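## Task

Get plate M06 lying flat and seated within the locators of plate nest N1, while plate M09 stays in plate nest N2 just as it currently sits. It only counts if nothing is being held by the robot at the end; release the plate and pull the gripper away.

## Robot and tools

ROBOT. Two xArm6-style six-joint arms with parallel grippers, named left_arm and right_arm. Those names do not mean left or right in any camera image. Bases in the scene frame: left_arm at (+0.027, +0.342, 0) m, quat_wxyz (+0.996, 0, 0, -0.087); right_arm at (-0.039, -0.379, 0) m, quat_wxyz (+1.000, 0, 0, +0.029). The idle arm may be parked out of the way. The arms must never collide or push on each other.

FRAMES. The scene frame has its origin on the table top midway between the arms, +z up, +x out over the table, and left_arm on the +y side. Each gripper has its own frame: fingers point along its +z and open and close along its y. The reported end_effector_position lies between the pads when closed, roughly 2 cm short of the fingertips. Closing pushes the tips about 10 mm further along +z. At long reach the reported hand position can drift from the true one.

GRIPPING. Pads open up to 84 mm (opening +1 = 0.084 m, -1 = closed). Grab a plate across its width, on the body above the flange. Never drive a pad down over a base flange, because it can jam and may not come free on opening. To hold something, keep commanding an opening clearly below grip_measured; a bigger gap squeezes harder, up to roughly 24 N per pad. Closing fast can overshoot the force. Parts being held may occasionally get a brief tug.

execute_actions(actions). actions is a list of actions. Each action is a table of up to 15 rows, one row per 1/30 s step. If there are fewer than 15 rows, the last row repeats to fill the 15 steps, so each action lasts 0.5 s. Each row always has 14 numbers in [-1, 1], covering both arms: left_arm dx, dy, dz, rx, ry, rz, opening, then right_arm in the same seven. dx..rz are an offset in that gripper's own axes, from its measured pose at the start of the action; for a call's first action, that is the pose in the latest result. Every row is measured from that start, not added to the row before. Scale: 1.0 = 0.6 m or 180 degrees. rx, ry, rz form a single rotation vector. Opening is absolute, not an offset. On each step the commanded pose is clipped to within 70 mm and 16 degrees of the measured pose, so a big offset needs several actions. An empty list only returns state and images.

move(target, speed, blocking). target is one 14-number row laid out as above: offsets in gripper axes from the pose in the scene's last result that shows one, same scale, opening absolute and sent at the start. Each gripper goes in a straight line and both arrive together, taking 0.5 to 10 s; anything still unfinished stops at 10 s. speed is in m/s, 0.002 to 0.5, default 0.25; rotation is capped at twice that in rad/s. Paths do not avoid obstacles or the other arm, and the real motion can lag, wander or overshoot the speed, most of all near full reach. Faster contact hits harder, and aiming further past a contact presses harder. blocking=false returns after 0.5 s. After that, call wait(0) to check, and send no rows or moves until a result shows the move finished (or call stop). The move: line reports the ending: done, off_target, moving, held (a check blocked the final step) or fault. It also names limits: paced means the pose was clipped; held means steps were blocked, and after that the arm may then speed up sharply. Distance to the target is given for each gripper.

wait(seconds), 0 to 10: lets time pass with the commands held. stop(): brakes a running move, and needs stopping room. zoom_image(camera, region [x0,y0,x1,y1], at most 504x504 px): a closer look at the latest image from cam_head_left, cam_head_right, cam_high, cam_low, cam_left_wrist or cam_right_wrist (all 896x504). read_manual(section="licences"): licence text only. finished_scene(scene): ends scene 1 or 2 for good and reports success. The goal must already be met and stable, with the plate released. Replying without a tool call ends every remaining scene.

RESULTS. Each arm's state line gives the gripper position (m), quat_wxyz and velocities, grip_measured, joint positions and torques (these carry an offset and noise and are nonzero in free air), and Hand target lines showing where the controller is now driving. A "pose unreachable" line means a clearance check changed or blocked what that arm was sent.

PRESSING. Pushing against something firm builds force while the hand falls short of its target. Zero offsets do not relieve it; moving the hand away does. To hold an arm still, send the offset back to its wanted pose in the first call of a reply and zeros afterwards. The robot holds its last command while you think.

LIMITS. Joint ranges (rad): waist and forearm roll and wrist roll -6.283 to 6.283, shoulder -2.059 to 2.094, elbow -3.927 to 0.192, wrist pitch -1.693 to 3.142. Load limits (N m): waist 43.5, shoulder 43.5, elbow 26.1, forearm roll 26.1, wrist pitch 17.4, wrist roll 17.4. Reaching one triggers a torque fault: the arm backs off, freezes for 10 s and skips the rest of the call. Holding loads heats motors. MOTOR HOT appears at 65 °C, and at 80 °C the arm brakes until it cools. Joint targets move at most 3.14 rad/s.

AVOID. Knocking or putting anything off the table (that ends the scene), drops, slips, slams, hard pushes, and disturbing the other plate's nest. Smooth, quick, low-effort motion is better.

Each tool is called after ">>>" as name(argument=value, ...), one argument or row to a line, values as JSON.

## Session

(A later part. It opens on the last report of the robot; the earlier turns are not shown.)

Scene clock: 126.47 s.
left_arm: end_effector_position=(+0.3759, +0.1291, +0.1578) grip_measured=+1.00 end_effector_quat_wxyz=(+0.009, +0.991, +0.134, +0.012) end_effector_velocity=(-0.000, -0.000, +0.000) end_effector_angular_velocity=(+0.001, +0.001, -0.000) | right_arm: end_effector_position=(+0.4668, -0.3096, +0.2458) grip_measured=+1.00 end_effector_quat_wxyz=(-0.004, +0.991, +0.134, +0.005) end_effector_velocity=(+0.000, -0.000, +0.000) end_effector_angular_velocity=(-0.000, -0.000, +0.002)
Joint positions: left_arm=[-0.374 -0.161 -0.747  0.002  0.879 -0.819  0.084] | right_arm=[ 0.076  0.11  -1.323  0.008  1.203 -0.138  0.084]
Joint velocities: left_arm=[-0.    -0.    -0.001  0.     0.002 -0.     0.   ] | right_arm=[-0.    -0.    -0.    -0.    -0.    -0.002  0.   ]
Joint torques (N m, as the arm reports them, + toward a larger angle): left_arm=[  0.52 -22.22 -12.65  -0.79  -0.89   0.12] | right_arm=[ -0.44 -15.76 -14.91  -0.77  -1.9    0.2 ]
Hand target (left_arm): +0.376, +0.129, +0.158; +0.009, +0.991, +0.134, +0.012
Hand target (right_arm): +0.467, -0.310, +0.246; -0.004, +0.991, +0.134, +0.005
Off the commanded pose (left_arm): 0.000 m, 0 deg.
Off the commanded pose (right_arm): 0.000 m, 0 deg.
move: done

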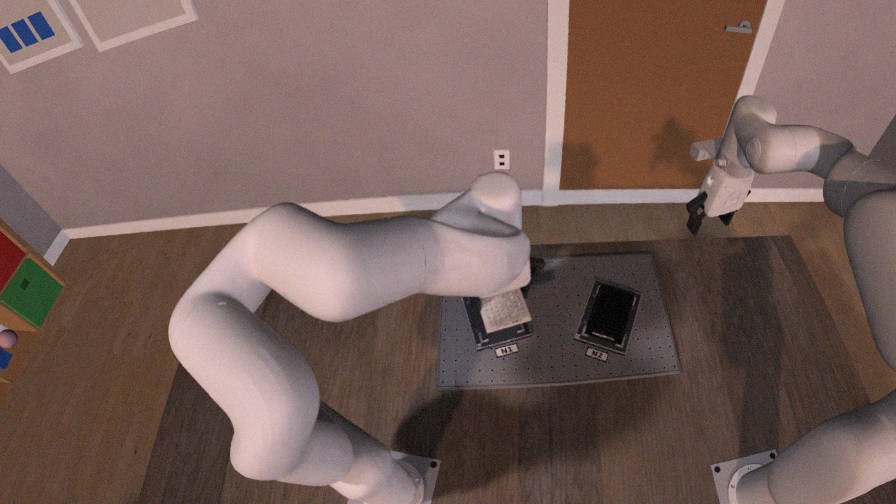

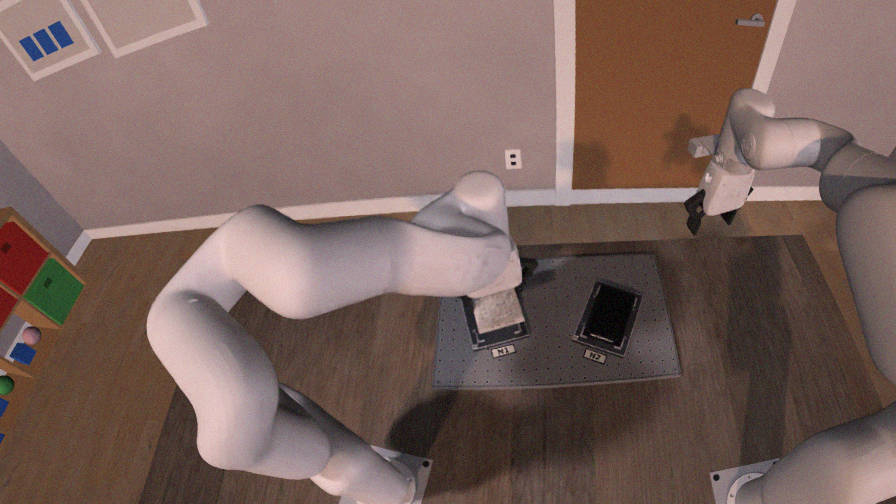

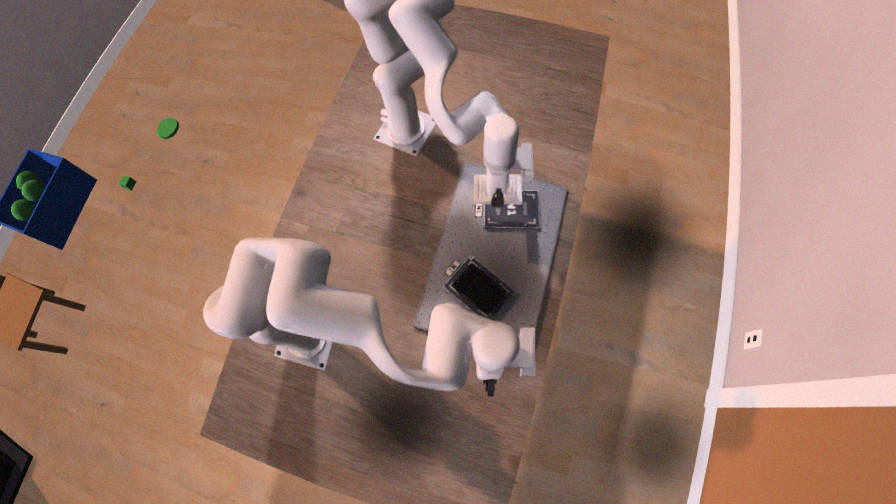

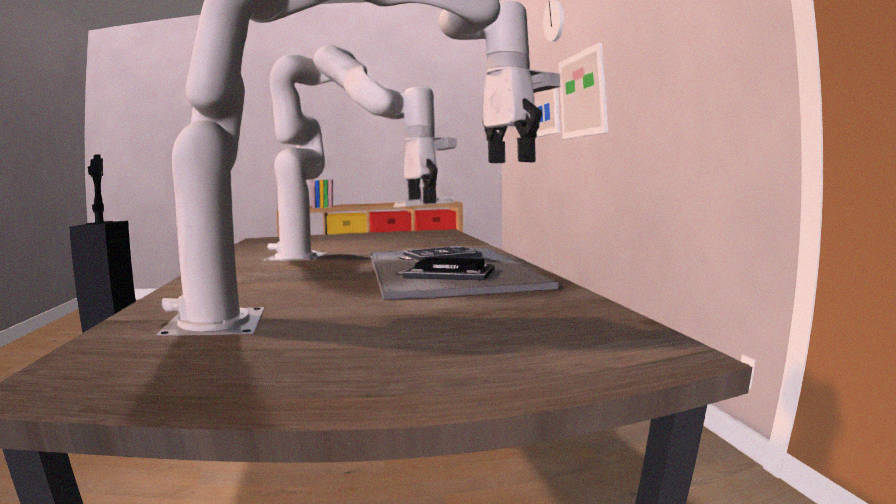

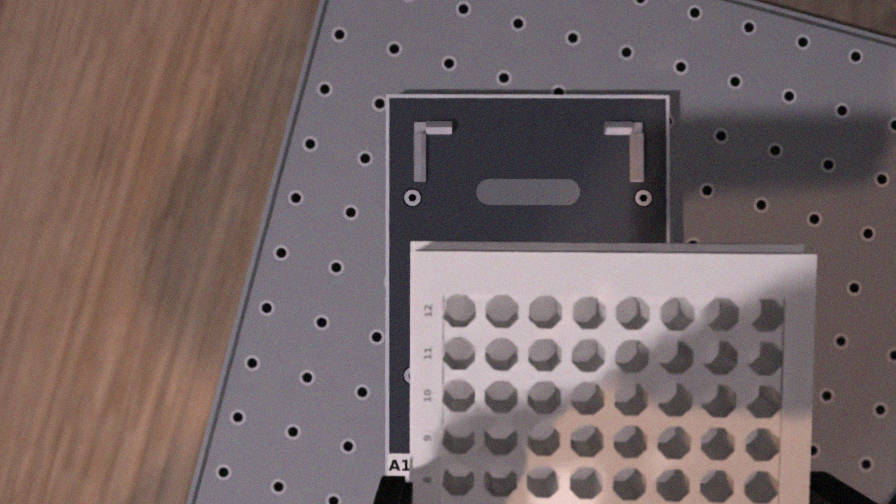

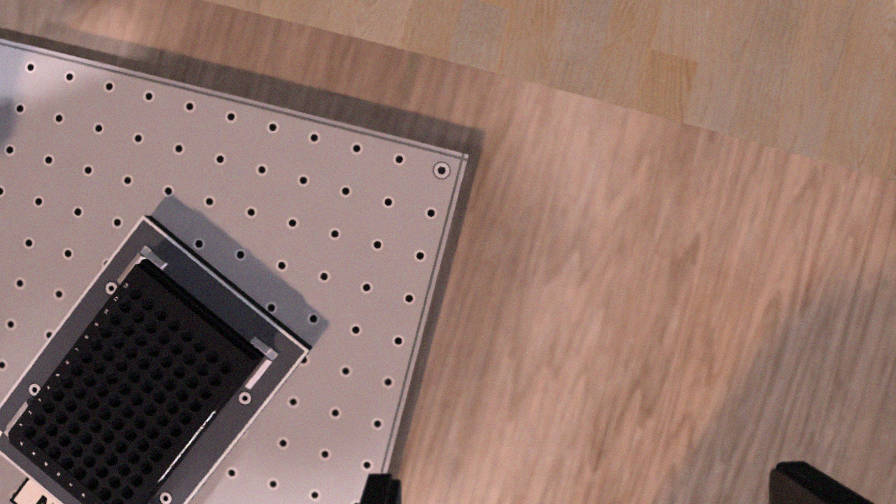

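>>> move(
  target=[-0.1,0,-0.08,0,0,0,0.9,0,0,0,0,0,0,1],
  speed=0.06,
)

>>> zoom_image(
  camera="cam_left_wrist",
  region=[300,0,800,300],
)

>>> zoom_image(
  camera="cam_low",
  region=[370,150,510,280],
)

Scene clock: 135.67 s.
left_arm: end_effector_position=(+0.3169, +0.1139, +0.2046) grip_measured=+0.97 end_effector_quat_wxyz=(+0.009, +0.991, +0.134, +0.012) end_effector_velocity=(+0.000, -0.000, +0.000) end_effector_angular_velocity=(+0.000, -0.001, -0.001) | right_arm: end_effector_position=(+0.4668, -0.3096, +0.2458) grip_measured=+1.00 end_effector_quat_wxyz=(-0.004, +0.991, +0.134, +0.005) end_effector_velocity=(+0.000, +0.000, +0.000) end_effector_angular_velocity=(+0.000, -0.000, +0.000)
Joint positions: left_arm=[-0.495 -0.367 -0.699  0.006  1.037 -0.942  0.083] | right_arm=[ 0.076  0.11  -1.323  0.008  1.203 -0.138  0.084]
Joint velocities: left_arm=[-0.     0.001 -0.001  0.001  0.    -0.     0.   ] | right_arm=[ 0. -0. -0. -0.  0.  0.  0.]
Joint torques (N m, as the arm reports them, + toward a larger angle): left_arm=[  0.68 -17.28 -12.95  -0.65  -1.32   0.16] | right_arm=[  0.11 -15.07 -15.08  -0.46  -1.94   0.24]
Hand target (left_arm): +0.317, +0.114, +0.205; +0.009, +0.991, +0.134, +0.012
Hand target (right_arm): +0.467, -0.310, +0.246; -0.004, +0.991, +0.134, +0.005
Off the commanded pose (left_arm): 0.000 m, 0 deg.
Off the commanded pose (right_arm): 0.000 m, 0 deg.
move: done

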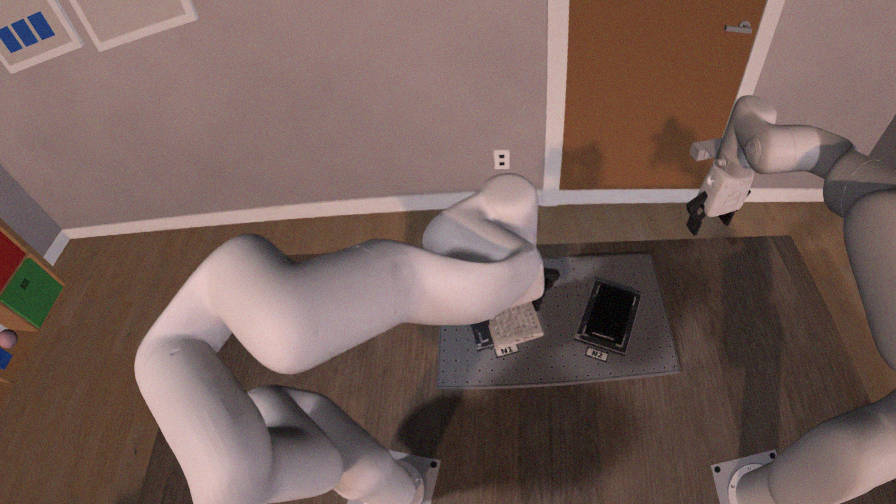

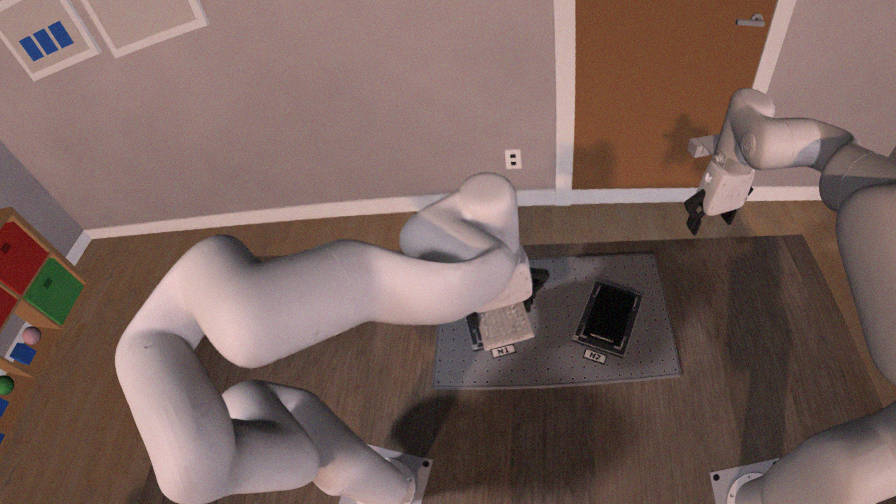

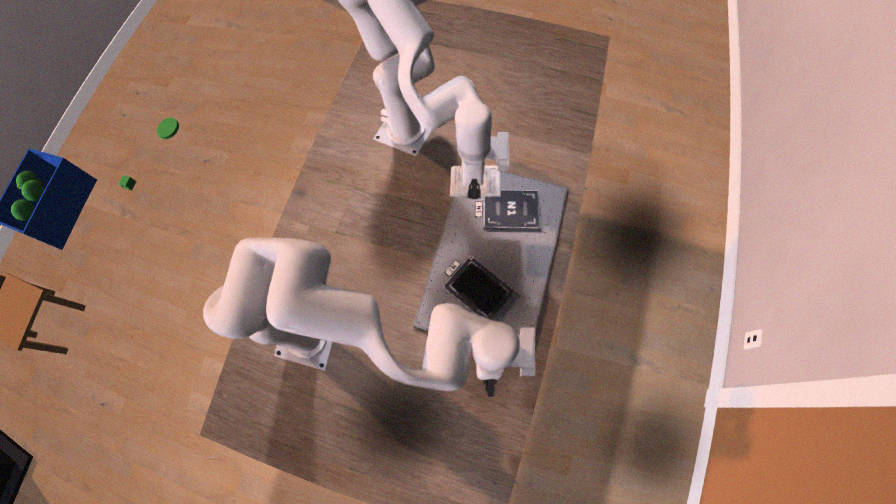

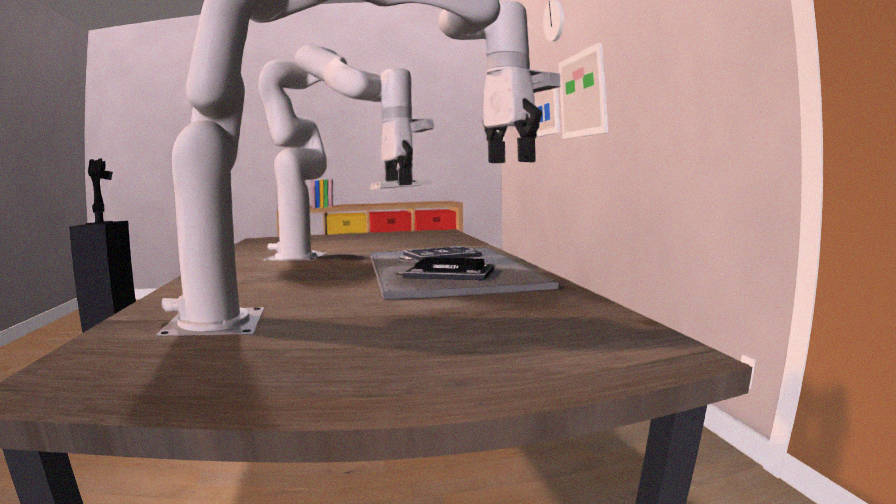

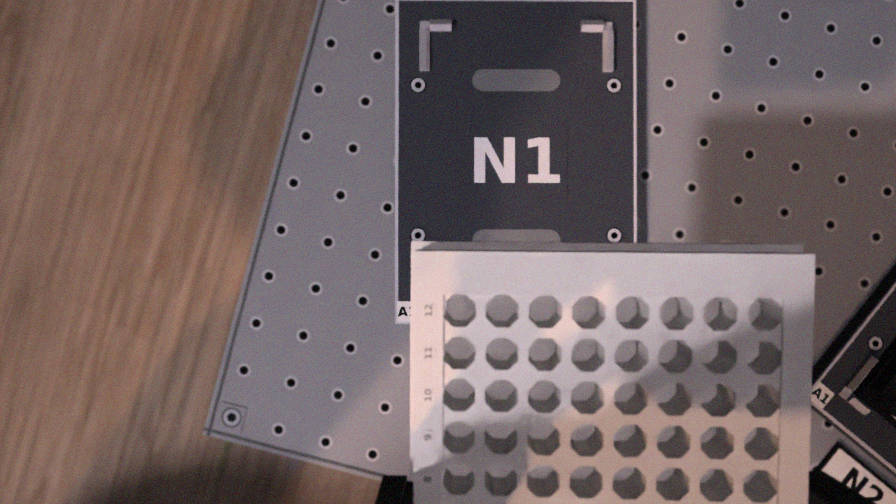

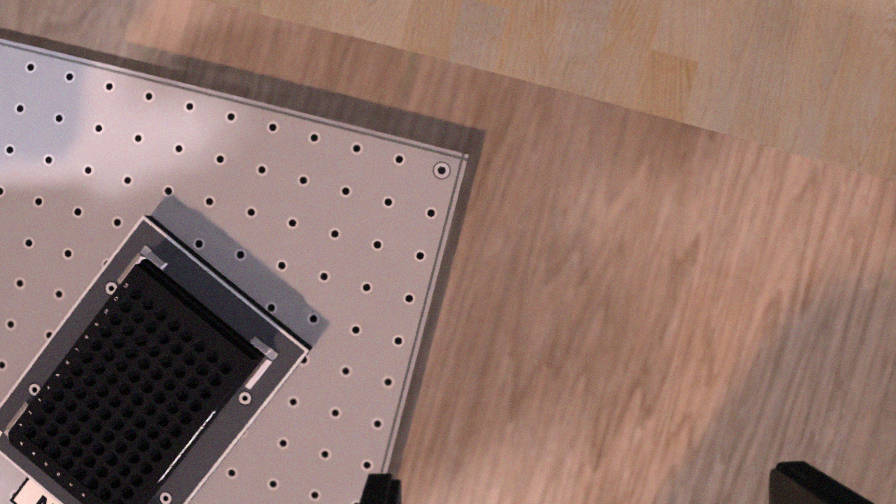

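Region (300, 0, 800, 300) of cam_left_wrist's 896x504 image, scaled by 1.008, with more detail than that image has; it fills the top 302 rows of this view, and the rest is white.

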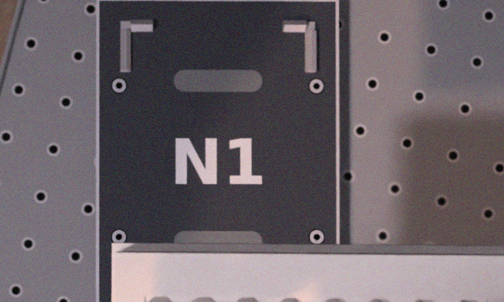

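Region (370, 150, 510, 280) of cam_low's 896x504 image, scaled by 3.600, with more detail than that image has; it fills the top 468 rows of this view, and the rest is white.

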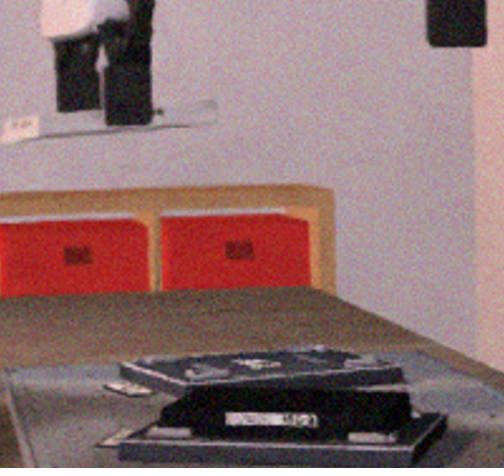

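>>> move(
  target=[0.1845,0.005,0.258,0,0,0,0.9,0,0,0,0,0,0,1],
  speed=0.08,
)

>>> zoom_image(
  camera="cam_low",
  region=[390,210,510,280],
)

Scene clock: 146.50 s.
left_arm: end_effector_position=(+0.4280, +0.1380, +0.0520) grip_measured=+0.97 end_effector_quat_wxyz=(+0.009, +0.991, +0.134, +0.012) end_effector_velocity=(+0.000, +0.000, -0.000) end_effector_angular_velocity=(+0.001, -0.000, -0.001) | right_arm: end_effector_position=(+0.4668, -0.3096, +0.2458) grip_measured=+1.00 end_effector_quat_wxyz=(-0.004, +0.991, +0.134, +0.005) end_effector_velocity=(-0.000, +0.000, -0.000) end_effector_angular_velocity=(-0.000, +0.000, -0.001)
Joint positions: left_arm=[-0.295  0.187 -0.801 -0.003  0.584 -0.737  0.083] | right_arm=[ 0.076  0.11  -1.323  0.008  1.203 -0.138  0.084]
Joint velocities: left_arm=[ 0.     0.001 -0.001  0.002 -0.     0.    -0.   ] | right_arm=[0.001 0.    0.    0.    0.    0.002 0.   ]
Joint torques (N m, as the arm reports them, + toward a larger angle): left_arm=[  0.47 -28.46 -10.55  -1.06  -1.2    0.2 ] | right_arm=[ -0.15 -15.63 -15.17  -0.91  -2.05   0.03]
Hand target (left_arm): +0.428, +0.138, +0.052; +0.009, +0.991, +0.134, +0.011
Hand target (right_arm): +0.467, -0.310, +0.246; -0.004, +0.991, +0.134, +0.005
Off the commanded pose (left_arm): 0.001 m, 0 deg.
Off the commanded pose (right_arm): 0.000 m, 0 deg.
move: done

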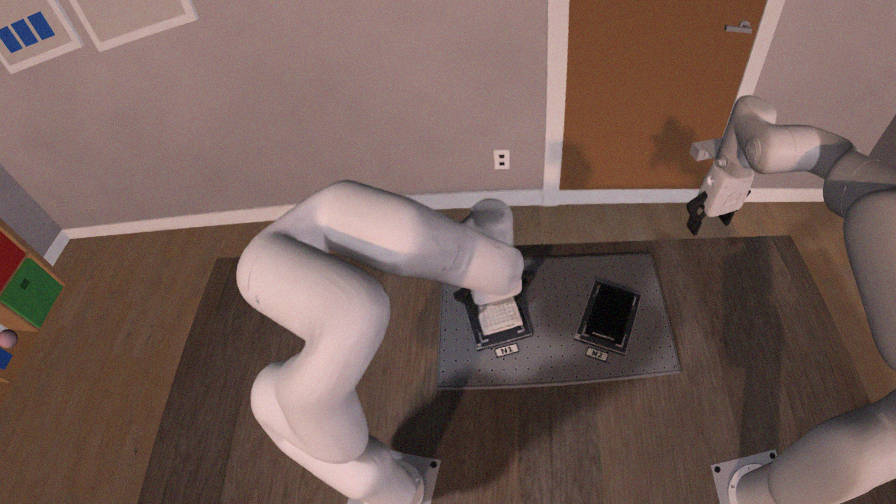

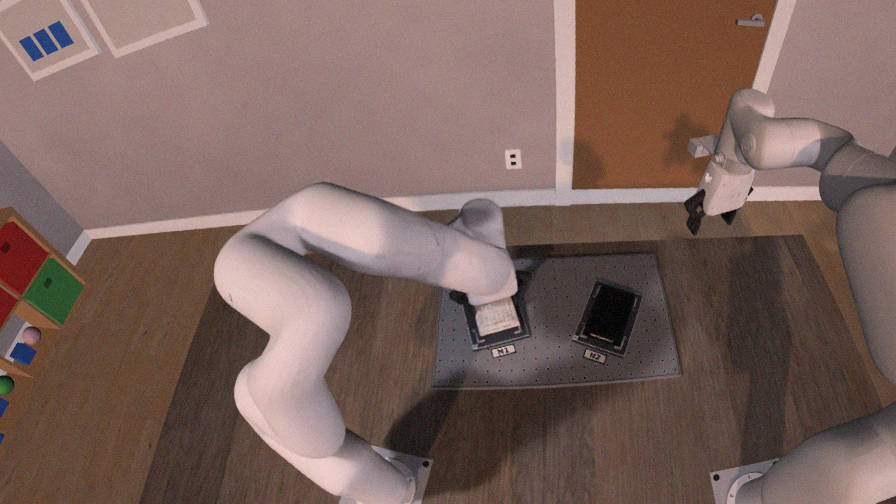

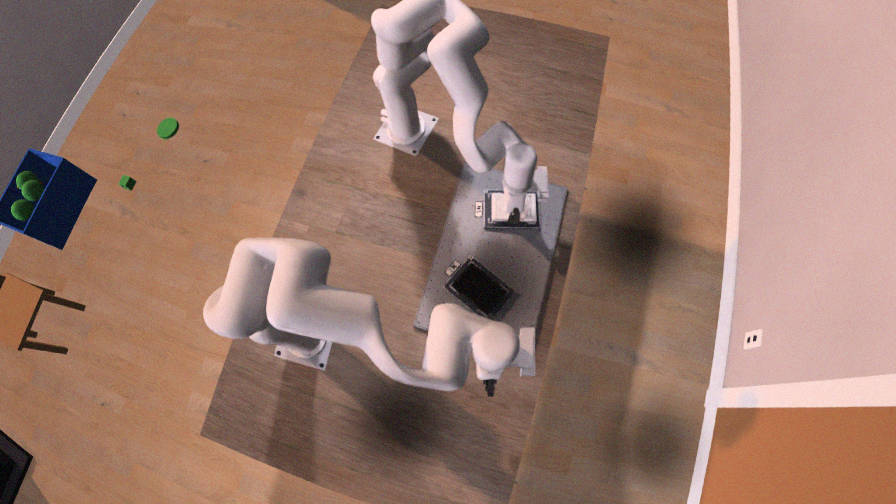

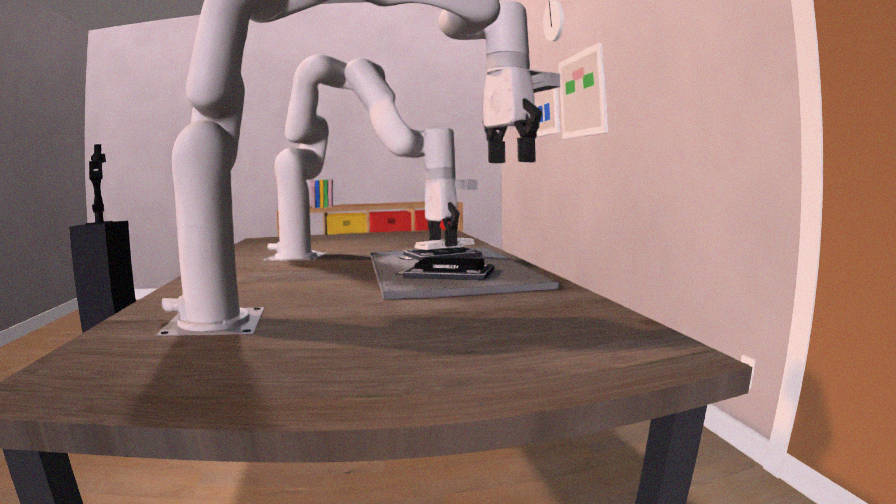

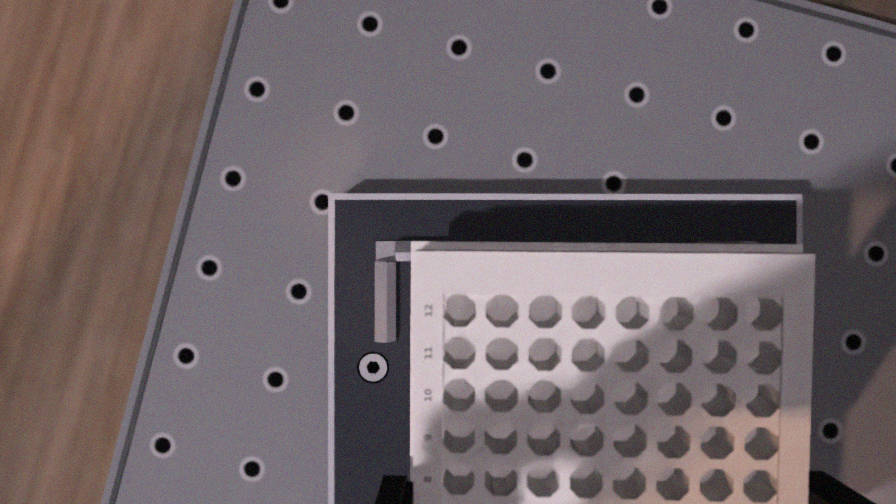

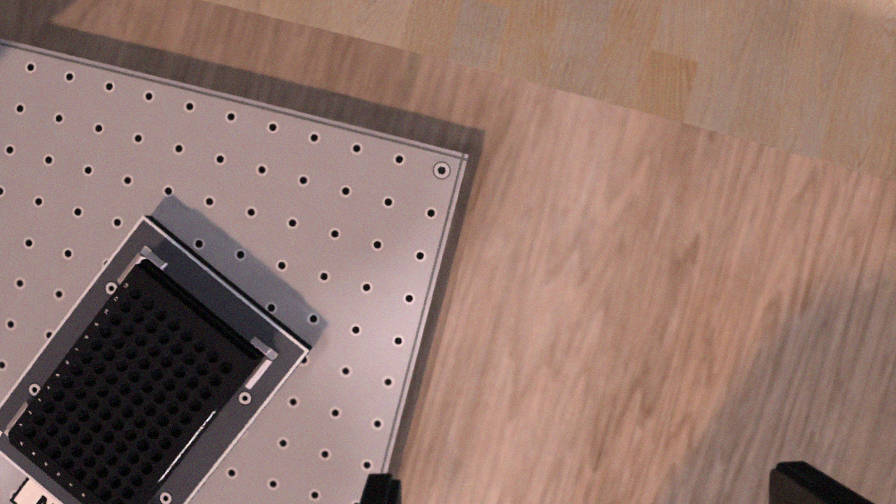

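Region (390, 210, 510, 280) of cam_low's 896x504 image, scaled by 4.200, with more detail than that image has; it fills the top 294 rows of this view, and the rest is white.

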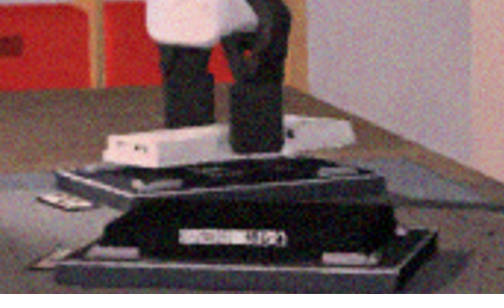

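>>> move(
  target=[-0.006,-0.0065,0.012,0,0,0,0.9,0,0,0,0,0,0,1],
  speed=0.008,
)

>>> zoom_image(
  camera="cam_low",
  region=[390,210,510,280],
)

Scene clock: 152.40 s.
left_arm: end_effector_position=(+0.4237, +0.1406, +0.0447) grip_measured=+0.97 end_effector_quat_wxyz=(+0.009, +0.991, +0.134, +0.012) end_effector_velocity=(+0.000, -0.000, +0.000) end_effector_angular_velocity=(-0.001, -0.001, -0.001) | right_arm: end_effector_position=(+0.4668, -0.3096, +0.2458) grip_measured=+1.00 end_effector_quat_wxyz=(-0.004, +0.991, +0.134, +0.005) end_effector_velocity=(-0.000, +0.001, +0.000) end_effector_angular_velocity=(-0.000, -0.000, +0.002)
Joint positions: left_arm=[-0.294  0.192 -0.779 -0.003  0.557 -0.735  0.083] | right_arm=[ 0.076  0.11  -1.323  0.008  1.203 -0.138  0.084]
Joint velocities: left_arm=[-0.    -0.001  0.    -0.    -0.     0.001  0.   ] | right_arm=[ 0.001  0.    -0.    -0.     0.    -0.001  0.   ]
Joint torques (N m, as the arm reports them, + toward a larger angle): left_arm=[  0.88 -28.21 -10.58  -0.77  -1.38   0.07] | right_arm=[ -0.47 -15.45 -14.93  -0.62  -1.87   0.13]
Hand target (left_arm): +0.424, +0.141, +0.045; +0.009, +0.991, +0.134, +0.012
Hand target (right_arm): +0.467, -0.310, +0.246; -0.004, +0.991, +0.134, +0.005
Off the commanded pose (left_arm): 0.000 m, 0 deg.
Off the commanded pose (right_arm): 0.000 m, 0 deg.
move: done

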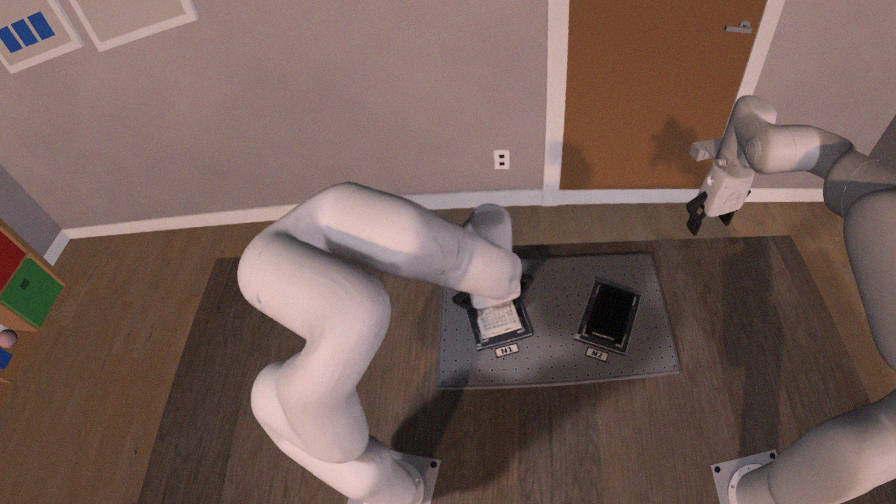

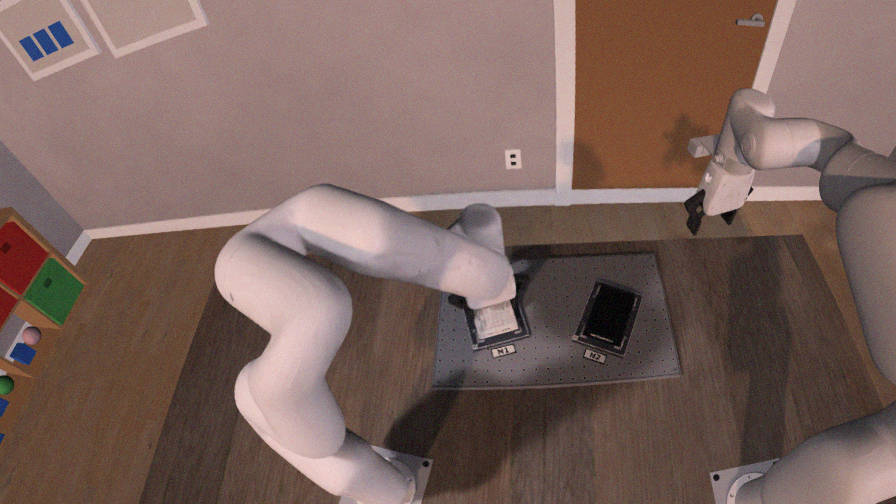

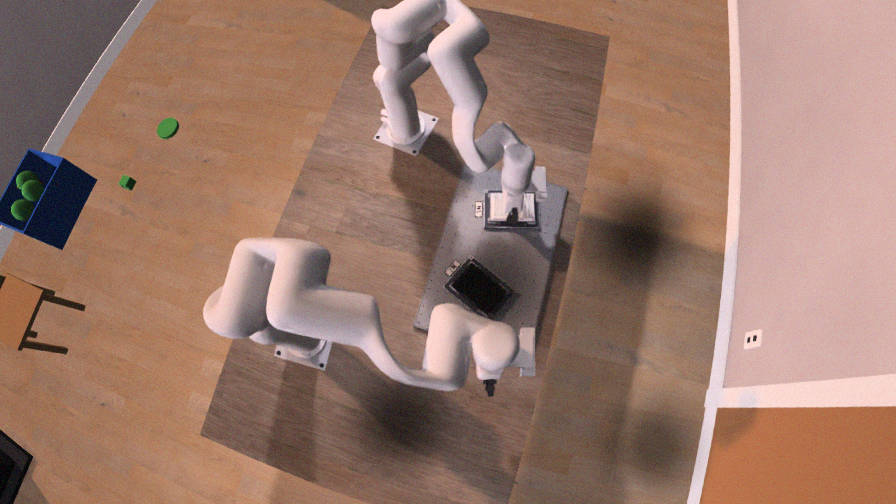

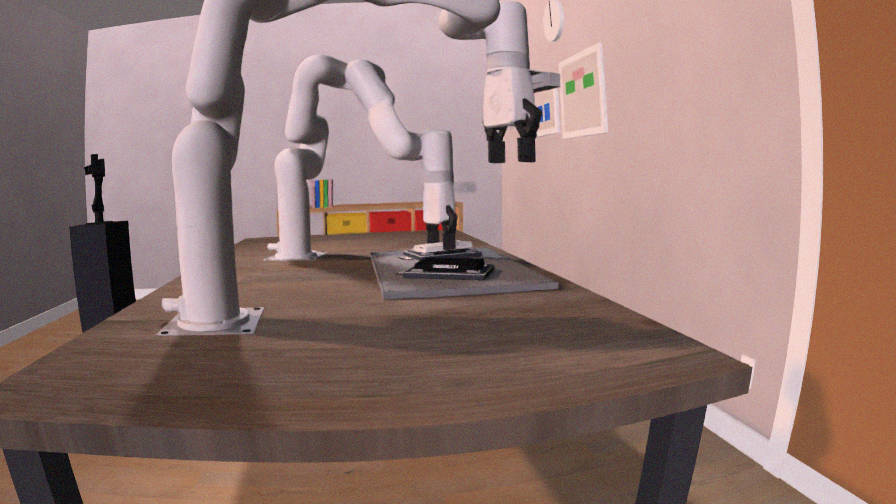

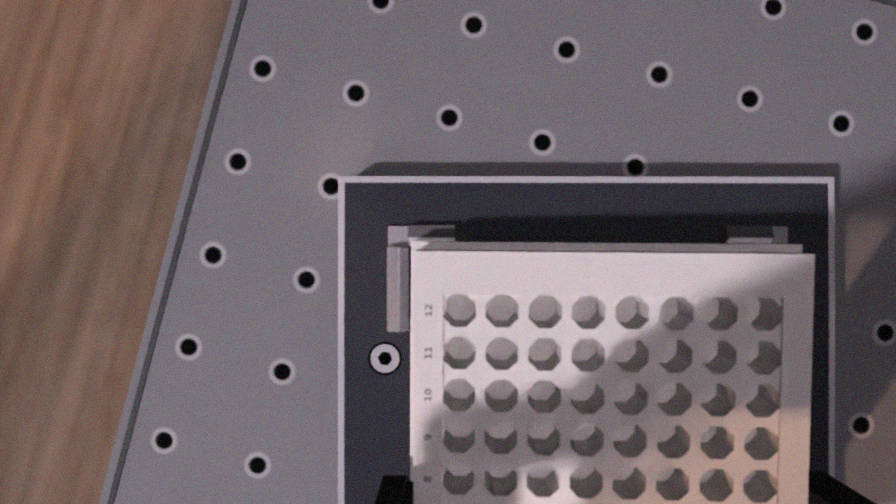

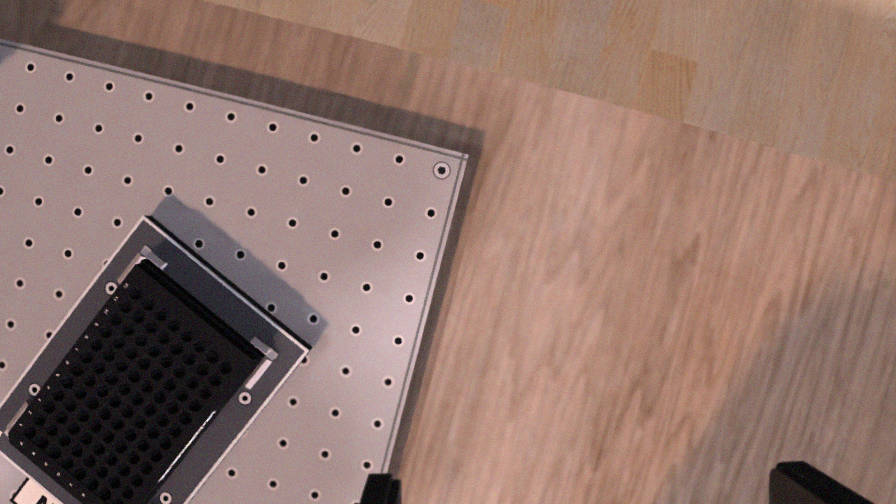

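Region (390, 210, 510, 280) of cam_low's 896x504 image, scaled by 4.200, with more detail than that image has; it fills the top 294 rows of this view, and the rest is white.

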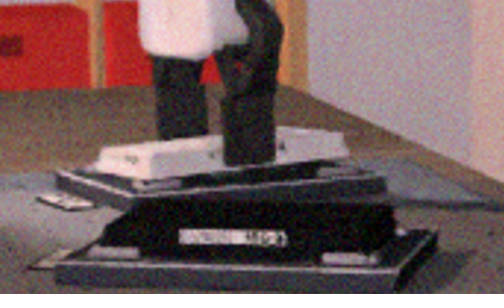

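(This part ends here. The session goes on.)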